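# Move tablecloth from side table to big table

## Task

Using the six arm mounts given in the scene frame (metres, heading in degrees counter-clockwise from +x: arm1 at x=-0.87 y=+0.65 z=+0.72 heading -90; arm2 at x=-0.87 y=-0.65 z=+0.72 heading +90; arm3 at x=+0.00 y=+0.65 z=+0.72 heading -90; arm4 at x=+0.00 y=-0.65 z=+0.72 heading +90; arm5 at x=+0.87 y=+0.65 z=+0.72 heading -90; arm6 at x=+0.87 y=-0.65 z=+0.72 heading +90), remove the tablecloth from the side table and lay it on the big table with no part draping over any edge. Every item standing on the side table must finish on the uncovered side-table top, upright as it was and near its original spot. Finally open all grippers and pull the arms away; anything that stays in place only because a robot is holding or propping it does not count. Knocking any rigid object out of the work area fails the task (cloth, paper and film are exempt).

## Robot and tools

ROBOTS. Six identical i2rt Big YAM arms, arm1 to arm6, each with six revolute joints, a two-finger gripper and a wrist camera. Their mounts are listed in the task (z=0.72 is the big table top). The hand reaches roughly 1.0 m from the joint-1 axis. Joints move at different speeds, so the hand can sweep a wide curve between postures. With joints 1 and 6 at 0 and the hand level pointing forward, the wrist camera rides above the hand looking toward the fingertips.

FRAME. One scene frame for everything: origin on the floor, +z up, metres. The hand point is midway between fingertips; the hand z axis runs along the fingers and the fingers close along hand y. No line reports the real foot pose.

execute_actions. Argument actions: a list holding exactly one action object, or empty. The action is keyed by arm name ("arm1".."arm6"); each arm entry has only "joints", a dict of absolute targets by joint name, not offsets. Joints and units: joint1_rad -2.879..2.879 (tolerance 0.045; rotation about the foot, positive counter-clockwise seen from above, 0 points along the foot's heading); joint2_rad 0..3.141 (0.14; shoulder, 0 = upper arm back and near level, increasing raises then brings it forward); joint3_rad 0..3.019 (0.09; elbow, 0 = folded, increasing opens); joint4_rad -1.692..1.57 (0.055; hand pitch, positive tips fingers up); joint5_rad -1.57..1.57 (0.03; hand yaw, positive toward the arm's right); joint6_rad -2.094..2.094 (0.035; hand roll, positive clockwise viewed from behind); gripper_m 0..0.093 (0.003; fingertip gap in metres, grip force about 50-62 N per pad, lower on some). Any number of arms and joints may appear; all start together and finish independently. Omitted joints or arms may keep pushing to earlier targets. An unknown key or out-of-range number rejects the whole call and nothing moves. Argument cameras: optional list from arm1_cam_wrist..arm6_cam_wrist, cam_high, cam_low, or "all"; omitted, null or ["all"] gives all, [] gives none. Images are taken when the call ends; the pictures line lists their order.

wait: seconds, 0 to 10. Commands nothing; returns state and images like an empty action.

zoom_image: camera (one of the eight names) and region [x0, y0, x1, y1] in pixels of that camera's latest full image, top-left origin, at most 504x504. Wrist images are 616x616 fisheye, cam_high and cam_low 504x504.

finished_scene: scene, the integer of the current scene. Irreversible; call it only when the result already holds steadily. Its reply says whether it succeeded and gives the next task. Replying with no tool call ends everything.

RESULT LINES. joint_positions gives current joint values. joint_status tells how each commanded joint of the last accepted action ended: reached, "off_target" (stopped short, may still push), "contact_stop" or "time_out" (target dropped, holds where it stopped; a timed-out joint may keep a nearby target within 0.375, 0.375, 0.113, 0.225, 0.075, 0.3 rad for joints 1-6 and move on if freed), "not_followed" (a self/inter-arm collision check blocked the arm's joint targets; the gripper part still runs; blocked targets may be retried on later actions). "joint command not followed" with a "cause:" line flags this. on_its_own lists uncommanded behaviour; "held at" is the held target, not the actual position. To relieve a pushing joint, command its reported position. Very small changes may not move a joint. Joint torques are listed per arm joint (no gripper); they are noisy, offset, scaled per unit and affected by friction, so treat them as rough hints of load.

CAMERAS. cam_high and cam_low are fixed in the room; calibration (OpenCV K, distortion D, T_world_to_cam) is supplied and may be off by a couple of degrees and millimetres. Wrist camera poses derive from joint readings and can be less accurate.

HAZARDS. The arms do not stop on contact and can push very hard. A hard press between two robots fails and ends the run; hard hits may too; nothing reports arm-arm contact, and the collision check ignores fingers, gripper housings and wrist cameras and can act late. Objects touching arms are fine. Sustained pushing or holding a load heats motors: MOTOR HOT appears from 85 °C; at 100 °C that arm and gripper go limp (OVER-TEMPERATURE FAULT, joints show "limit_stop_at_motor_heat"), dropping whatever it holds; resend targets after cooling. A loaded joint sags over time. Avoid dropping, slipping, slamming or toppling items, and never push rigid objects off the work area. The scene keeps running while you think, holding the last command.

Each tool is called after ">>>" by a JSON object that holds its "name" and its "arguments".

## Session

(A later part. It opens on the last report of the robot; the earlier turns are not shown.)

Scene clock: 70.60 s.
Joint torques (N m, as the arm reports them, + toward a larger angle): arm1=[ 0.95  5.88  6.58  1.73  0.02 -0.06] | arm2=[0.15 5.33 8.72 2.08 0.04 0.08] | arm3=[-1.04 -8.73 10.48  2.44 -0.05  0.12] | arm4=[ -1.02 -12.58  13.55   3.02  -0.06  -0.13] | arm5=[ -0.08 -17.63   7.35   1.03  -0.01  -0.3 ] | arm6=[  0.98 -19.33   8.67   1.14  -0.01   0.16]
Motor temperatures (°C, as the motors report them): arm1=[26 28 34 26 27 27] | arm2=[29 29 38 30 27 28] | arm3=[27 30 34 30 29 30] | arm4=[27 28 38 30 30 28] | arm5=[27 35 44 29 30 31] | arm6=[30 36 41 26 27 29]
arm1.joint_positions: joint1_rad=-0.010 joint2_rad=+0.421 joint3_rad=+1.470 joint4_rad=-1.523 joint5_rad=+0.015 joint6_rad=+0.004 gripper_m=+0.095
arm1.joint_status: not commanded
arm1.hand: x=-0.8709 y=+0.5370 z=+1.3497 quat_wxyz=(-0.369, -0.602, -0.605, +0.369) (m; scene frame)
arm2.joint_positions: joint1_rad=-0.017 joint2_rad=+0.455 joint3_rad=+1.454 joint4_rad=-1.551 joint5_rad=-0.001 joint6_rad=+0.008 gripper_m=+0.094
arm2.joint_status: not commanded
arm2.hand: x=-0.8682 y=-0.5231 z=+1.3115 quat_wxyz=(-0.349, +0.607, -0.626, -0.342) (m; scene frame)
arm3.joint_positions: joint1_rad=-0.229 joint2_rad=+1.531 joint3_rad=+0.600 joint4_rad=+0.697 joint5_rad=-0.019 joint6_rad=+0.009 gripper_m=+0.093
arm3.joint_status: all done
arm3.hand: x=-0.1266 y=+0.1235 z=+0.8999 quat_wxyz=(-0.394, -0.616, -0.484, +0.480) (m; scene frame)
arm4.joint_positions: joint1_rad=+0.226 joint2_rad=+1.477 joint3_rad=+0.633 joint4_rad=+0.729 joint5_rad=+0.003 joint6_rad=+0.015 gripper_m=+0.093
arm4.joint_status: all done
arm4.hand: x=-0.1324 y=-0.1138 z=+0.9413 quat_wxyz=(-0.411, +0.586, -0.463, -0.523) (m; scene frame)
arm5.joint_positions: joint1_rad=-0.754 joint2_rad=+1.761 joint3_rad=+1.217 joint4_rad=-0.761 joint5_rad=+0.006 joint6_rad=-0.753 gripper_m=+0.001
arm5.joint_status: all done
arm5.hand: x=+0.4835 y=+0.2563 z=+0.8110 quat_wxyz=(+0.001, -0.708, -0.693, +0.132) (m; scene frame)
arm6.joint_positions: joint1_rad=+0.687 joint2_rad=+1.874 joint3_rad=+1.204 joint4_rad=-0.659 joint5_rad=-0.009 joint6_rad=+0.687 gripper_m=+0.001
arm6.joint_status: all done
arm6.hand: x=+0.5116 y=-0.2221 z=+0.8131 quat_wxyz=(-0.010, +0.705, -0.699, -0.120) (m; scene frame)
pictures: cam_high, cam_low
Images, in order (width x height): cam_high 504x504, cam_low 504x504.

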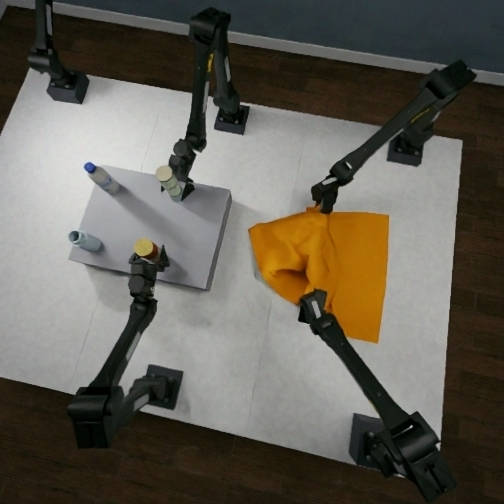

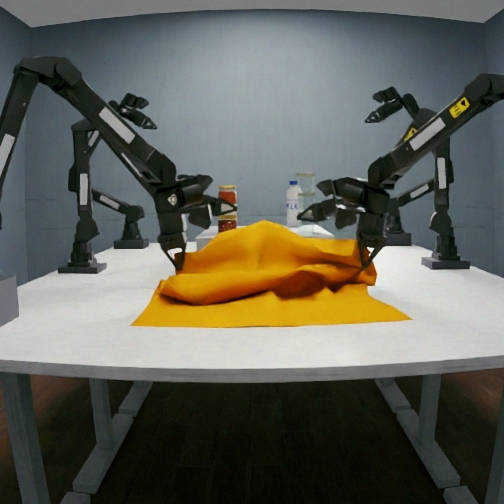

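>>> {"name": "execute_actions", "arguments": {"actions": [{"arm3":{"joints":{"joint2_rad":0.9}},"arm4":{"joints":{"joint2_rad":0.9}},"arm5":{"joints":{"gripper_m":0.07,"joint1_rad":-0.85,"joint2_rad":1.2,"joint4_rad":-1.4}},"arm6":{"joints":{"gripper_m":0.07,"joint1_rad":0.82,"joint2_rad":1.3,"joint4_rad":-1.3}}}], "cameras": ["cam_high","cam_low"]}}

Scene clock: 83.40 s.
Joint torques (N m, as the arm reports them, + toward a larger angle): arm1=[ 0.99  5.9   6.59  1.73  0.02 -0.05] | arm2=[-0.48  5.25  9.    2.15  0.08  0.01] | arm3=[-1.11 -1.95 13.56  2.15 -0.05  0.12] | arm4=[-1.01 -5.1  15.89  2.15 -0.06 -0.12] | arm5=[ 0.12 -6.25  8.61 -0.05 -0.08 -0.24] | arm6=[ 0.43 -8.61 11.33  0.4   0.13  0.16]
Motor temperatures (°C, as the motors report them): arm1=[26 28 35 26 27 27] | arm2=[29 29 39 30 27 28] | arm3=[27 30 35 30 29 30] | arm4=[27 28 39 30 30 28] | arm5=[27 35 44 29 30 31] | arm6=[30 35 40 26 27 29]
arm1.joint_positions: joint1_rad=-0.010 joint2_rad=+0.421 joint3_rad=+1.470 joint4_rad=-1.523 joint5_rad=+0.015 joint6_rad=+0.004 gripper_m=+0.095
arm1.joint_status: not commanded
arm1.hand: x=-0.8709 y=+0.5370 z=+1.3497 quat_wxyz=(-0.369, -0.602, -0.605, +0.369) (m; scene frame)
arm2.joint_positions: joint1_rad=-0.017 joint2_rad=+0.455 joint3_rad=+1.454 joint4_rad=-1.551 joint5_rad=-0.001 joint6_rad=+0.008 gripper_m=+0.094
arm2.joint_status: not commanded
arm2.hand: x=-0.8682 y=-0.5231 z=+1.3115 quat_wxyz=(-0.349, +0.607, -0.626, -0.342) (m; scene frame)
arm3.joint_positions: joint1_rad=-0.229 joint2_rad=+0.890 joint3_rad=+0.600 joint4_rad=+0.697 joint5_rad=-0.019 joint6_rad=+0.009 gripper_m=+0.093
arm3.joint_status: all done
arm3.hand: x=-0.1018 y=+0.2355 z=+1.2074 quat_wxyz=(-0.525, -0.430, -0.340, +0.651) (m; scene frame)
arm4.joint_positions: joint1_rad=+0.226 joint2_rad=+0.892 joint3_rad=+0.636 joint4_rad=+0.742 joint5_rad=+0.003 joint6_rad=+0.015 gripper_m=+0.093
arm4.joint_status: all done
arm4.hand: x=-0.1051 y=-0.2388 z=+1.2273 quat_wxyz=(-0.526, +0.406, -0.319, -0.675) (m; scene frame)
arm5.joint_positions: joint1_rad=-0.855 joint2_rad=+1.181 joint3_rad=+1.217 joint4_rad=-1.387 joint5_rad=+0.008 joint6_rad=-0.759 gripper_m=+0.070
arm5.joint_status: all done
arm5.hand: x=+0.5805 y=+0.4099 z=+1.0372 quat_wxyz=(+0.008, -0.743, -0.660, +0.110) (m; scene frame)
arm6.joint_positions: joint1_rad=+0.826 joint2_rad=+1.284 joint3_rad=+1.198 joint4_rad=-1.288 joint5_rad=-0.012 joint6_rad=+0.688 gripper_m=+0.070
arm6.joint_status: all done
arm6.hand: x=+0.5653 y=-0.3778 z=+1.0556 quat_wxyz=(+0.001, +0.754, -0.649, -0.097) (m; scene frame)
pictures: cam_high, cam_low
Images, in order (width x height): cam_high 504x504, cam_low 504x504.

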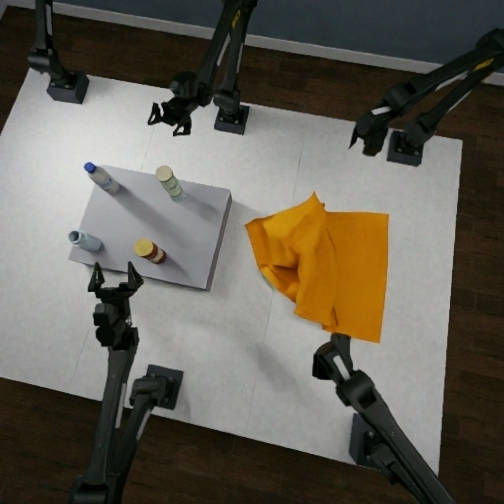

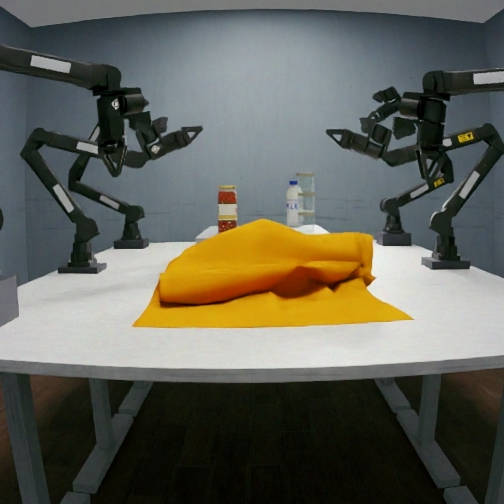

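Let me confirm the cloth has settled.

>>> {"name": "execute_actions", "arguments": {"actions": [], "cameras": ["cam_high"]}}

Scene clock: 85.87 s.
Joint torques (N m, as the arm reports them, + toward a larger angle): arm1=[ 0.99  5.85  6.57  1.74  0.01 -0.05] | arm2=[-0.7   4.2   8.72  2.12 -0.02  0.08] | arm3=[-1.07 -1.91 13.57  2.16 -0.04  0.12] | arm4=[-0.95 -5.28 15.88  2.14 -0.07 -0.12] | arm5=[ 0.11 -6.41  8.61 -0.04 -0.08 -0.24] | arm6=[ 0.7  -7.6  11.11  0.33  0.12  0.16]
Motor temperatures (°C, as the motors report them): arm1=[26 28 35 26 27 27] | arm2=[29 29 39 30 27 28] | arm3=[27 30 36 30 29 30] | arm4=[27 28 39 30 30 28] | arm5=[27 35 44 29 30 31] | arm6=[30 35 41 26 27 29]
arm1.joint_positions: joint1_rad=-0.010 joint2_rad=+0.421 joint3_rad=+1.470 joint4_rad=-1.523 joint5_rad=+0.015 joint6_rad=+0.004 gripper_m=+0.095
arm1.joint_status: not commanded
arm1.hand: x=-0.8709 y=+0.5370 z=+1.3497 quat_wxyz=(-0.369, -0.602, -0.605, +0.369) (m; scene frame)
arm2.joint_positions: joint1_rad=-0.017 joint2_rad=+0.455 joint3_rad=+1.454 joint4_rad=-1.551 joint5_rad=-0.001 joint6_rad=+0.008 gripper_m=+0.094
arm2.joint_status: not commanded
arm2.hand: x=-0.8682 y=-0.5231 z=+1.3115 quat_wxyz=(-0.349, +0.607, -0.626, -0.342) (m; scene frame)
arm3.joint_positions: joint1_rad=-0.229 joint2_rad=+0.890 joint3_rad=+0.600 joint4_rad=+0.697 joint5_rad=-0.019 joint6_rad=+0.009 gripper_m=+0.093
arm3.joint_status: all done
arm3.hand: x=-0.1018 y=+0.2355 z=+1.2074 quat_wxyz=(-0.525, -0.430, -0.340, +0.651) (m; scene frame)
arm4.joint_positions: joint1_rad=+0.226 joint2_rad=+0.892 joint3_rad=+0.636 joint4_rad=+0.742 joint5_rad=+0.003 joint6_rad=+0.015 gripper_m=+0.093
arm4.joint_status: all done
arm4.hand: x=-0.1051 y=-0.2388 z=+1.2273 quat_wxyz=(-0.526, +0.406, -0.319, -0.675) (m; scene frame)
arm5.joint_positions: joint1_rad=-0.855 joint2_rad=+1.181 joint3_rad=+1.217 joint4_rad=-1.387 joint5_rad=+0.008 joint6_rad=-0.759 gripper_m=+0.070
arm5.joint_status: all done
arm5.hand: x=+0.5805 y=+0.4099 z=+1.0372 quat_wxyz=(+0.008, -0.743, -0.660, +0.110) (m; scene frame)
arm6.joint_positions: joint1_rad=+0.826 joint2_rad=+1.284 joint3_rad=+1.198 joint4_rad=-1.288 joint5_rad=-0.012 joint6_rad=+0.688 gripper_m=+0.070
arm6.joint_status: all done
arm6.hand: x=+0.5653 y=-0.3778 z=+1.0556 quat_wxyz=(+0.001, +0.754, -0.649, -0.097) (m; scene frame)
pictures: cam_high
Images, in order (width x height): cam_high 504x504.

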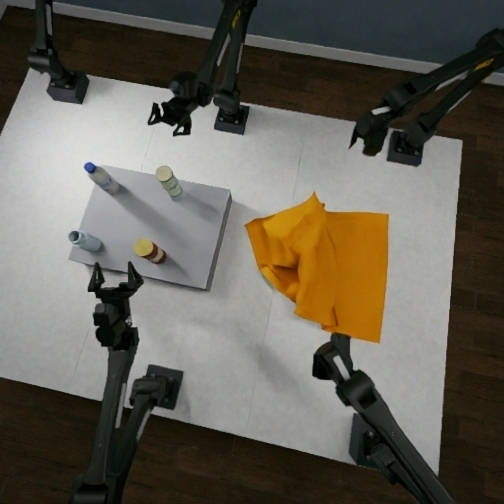

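>>> {"name": "finished_scene", "arguments": {"scene": 2}}

The scene is finished: the task was done.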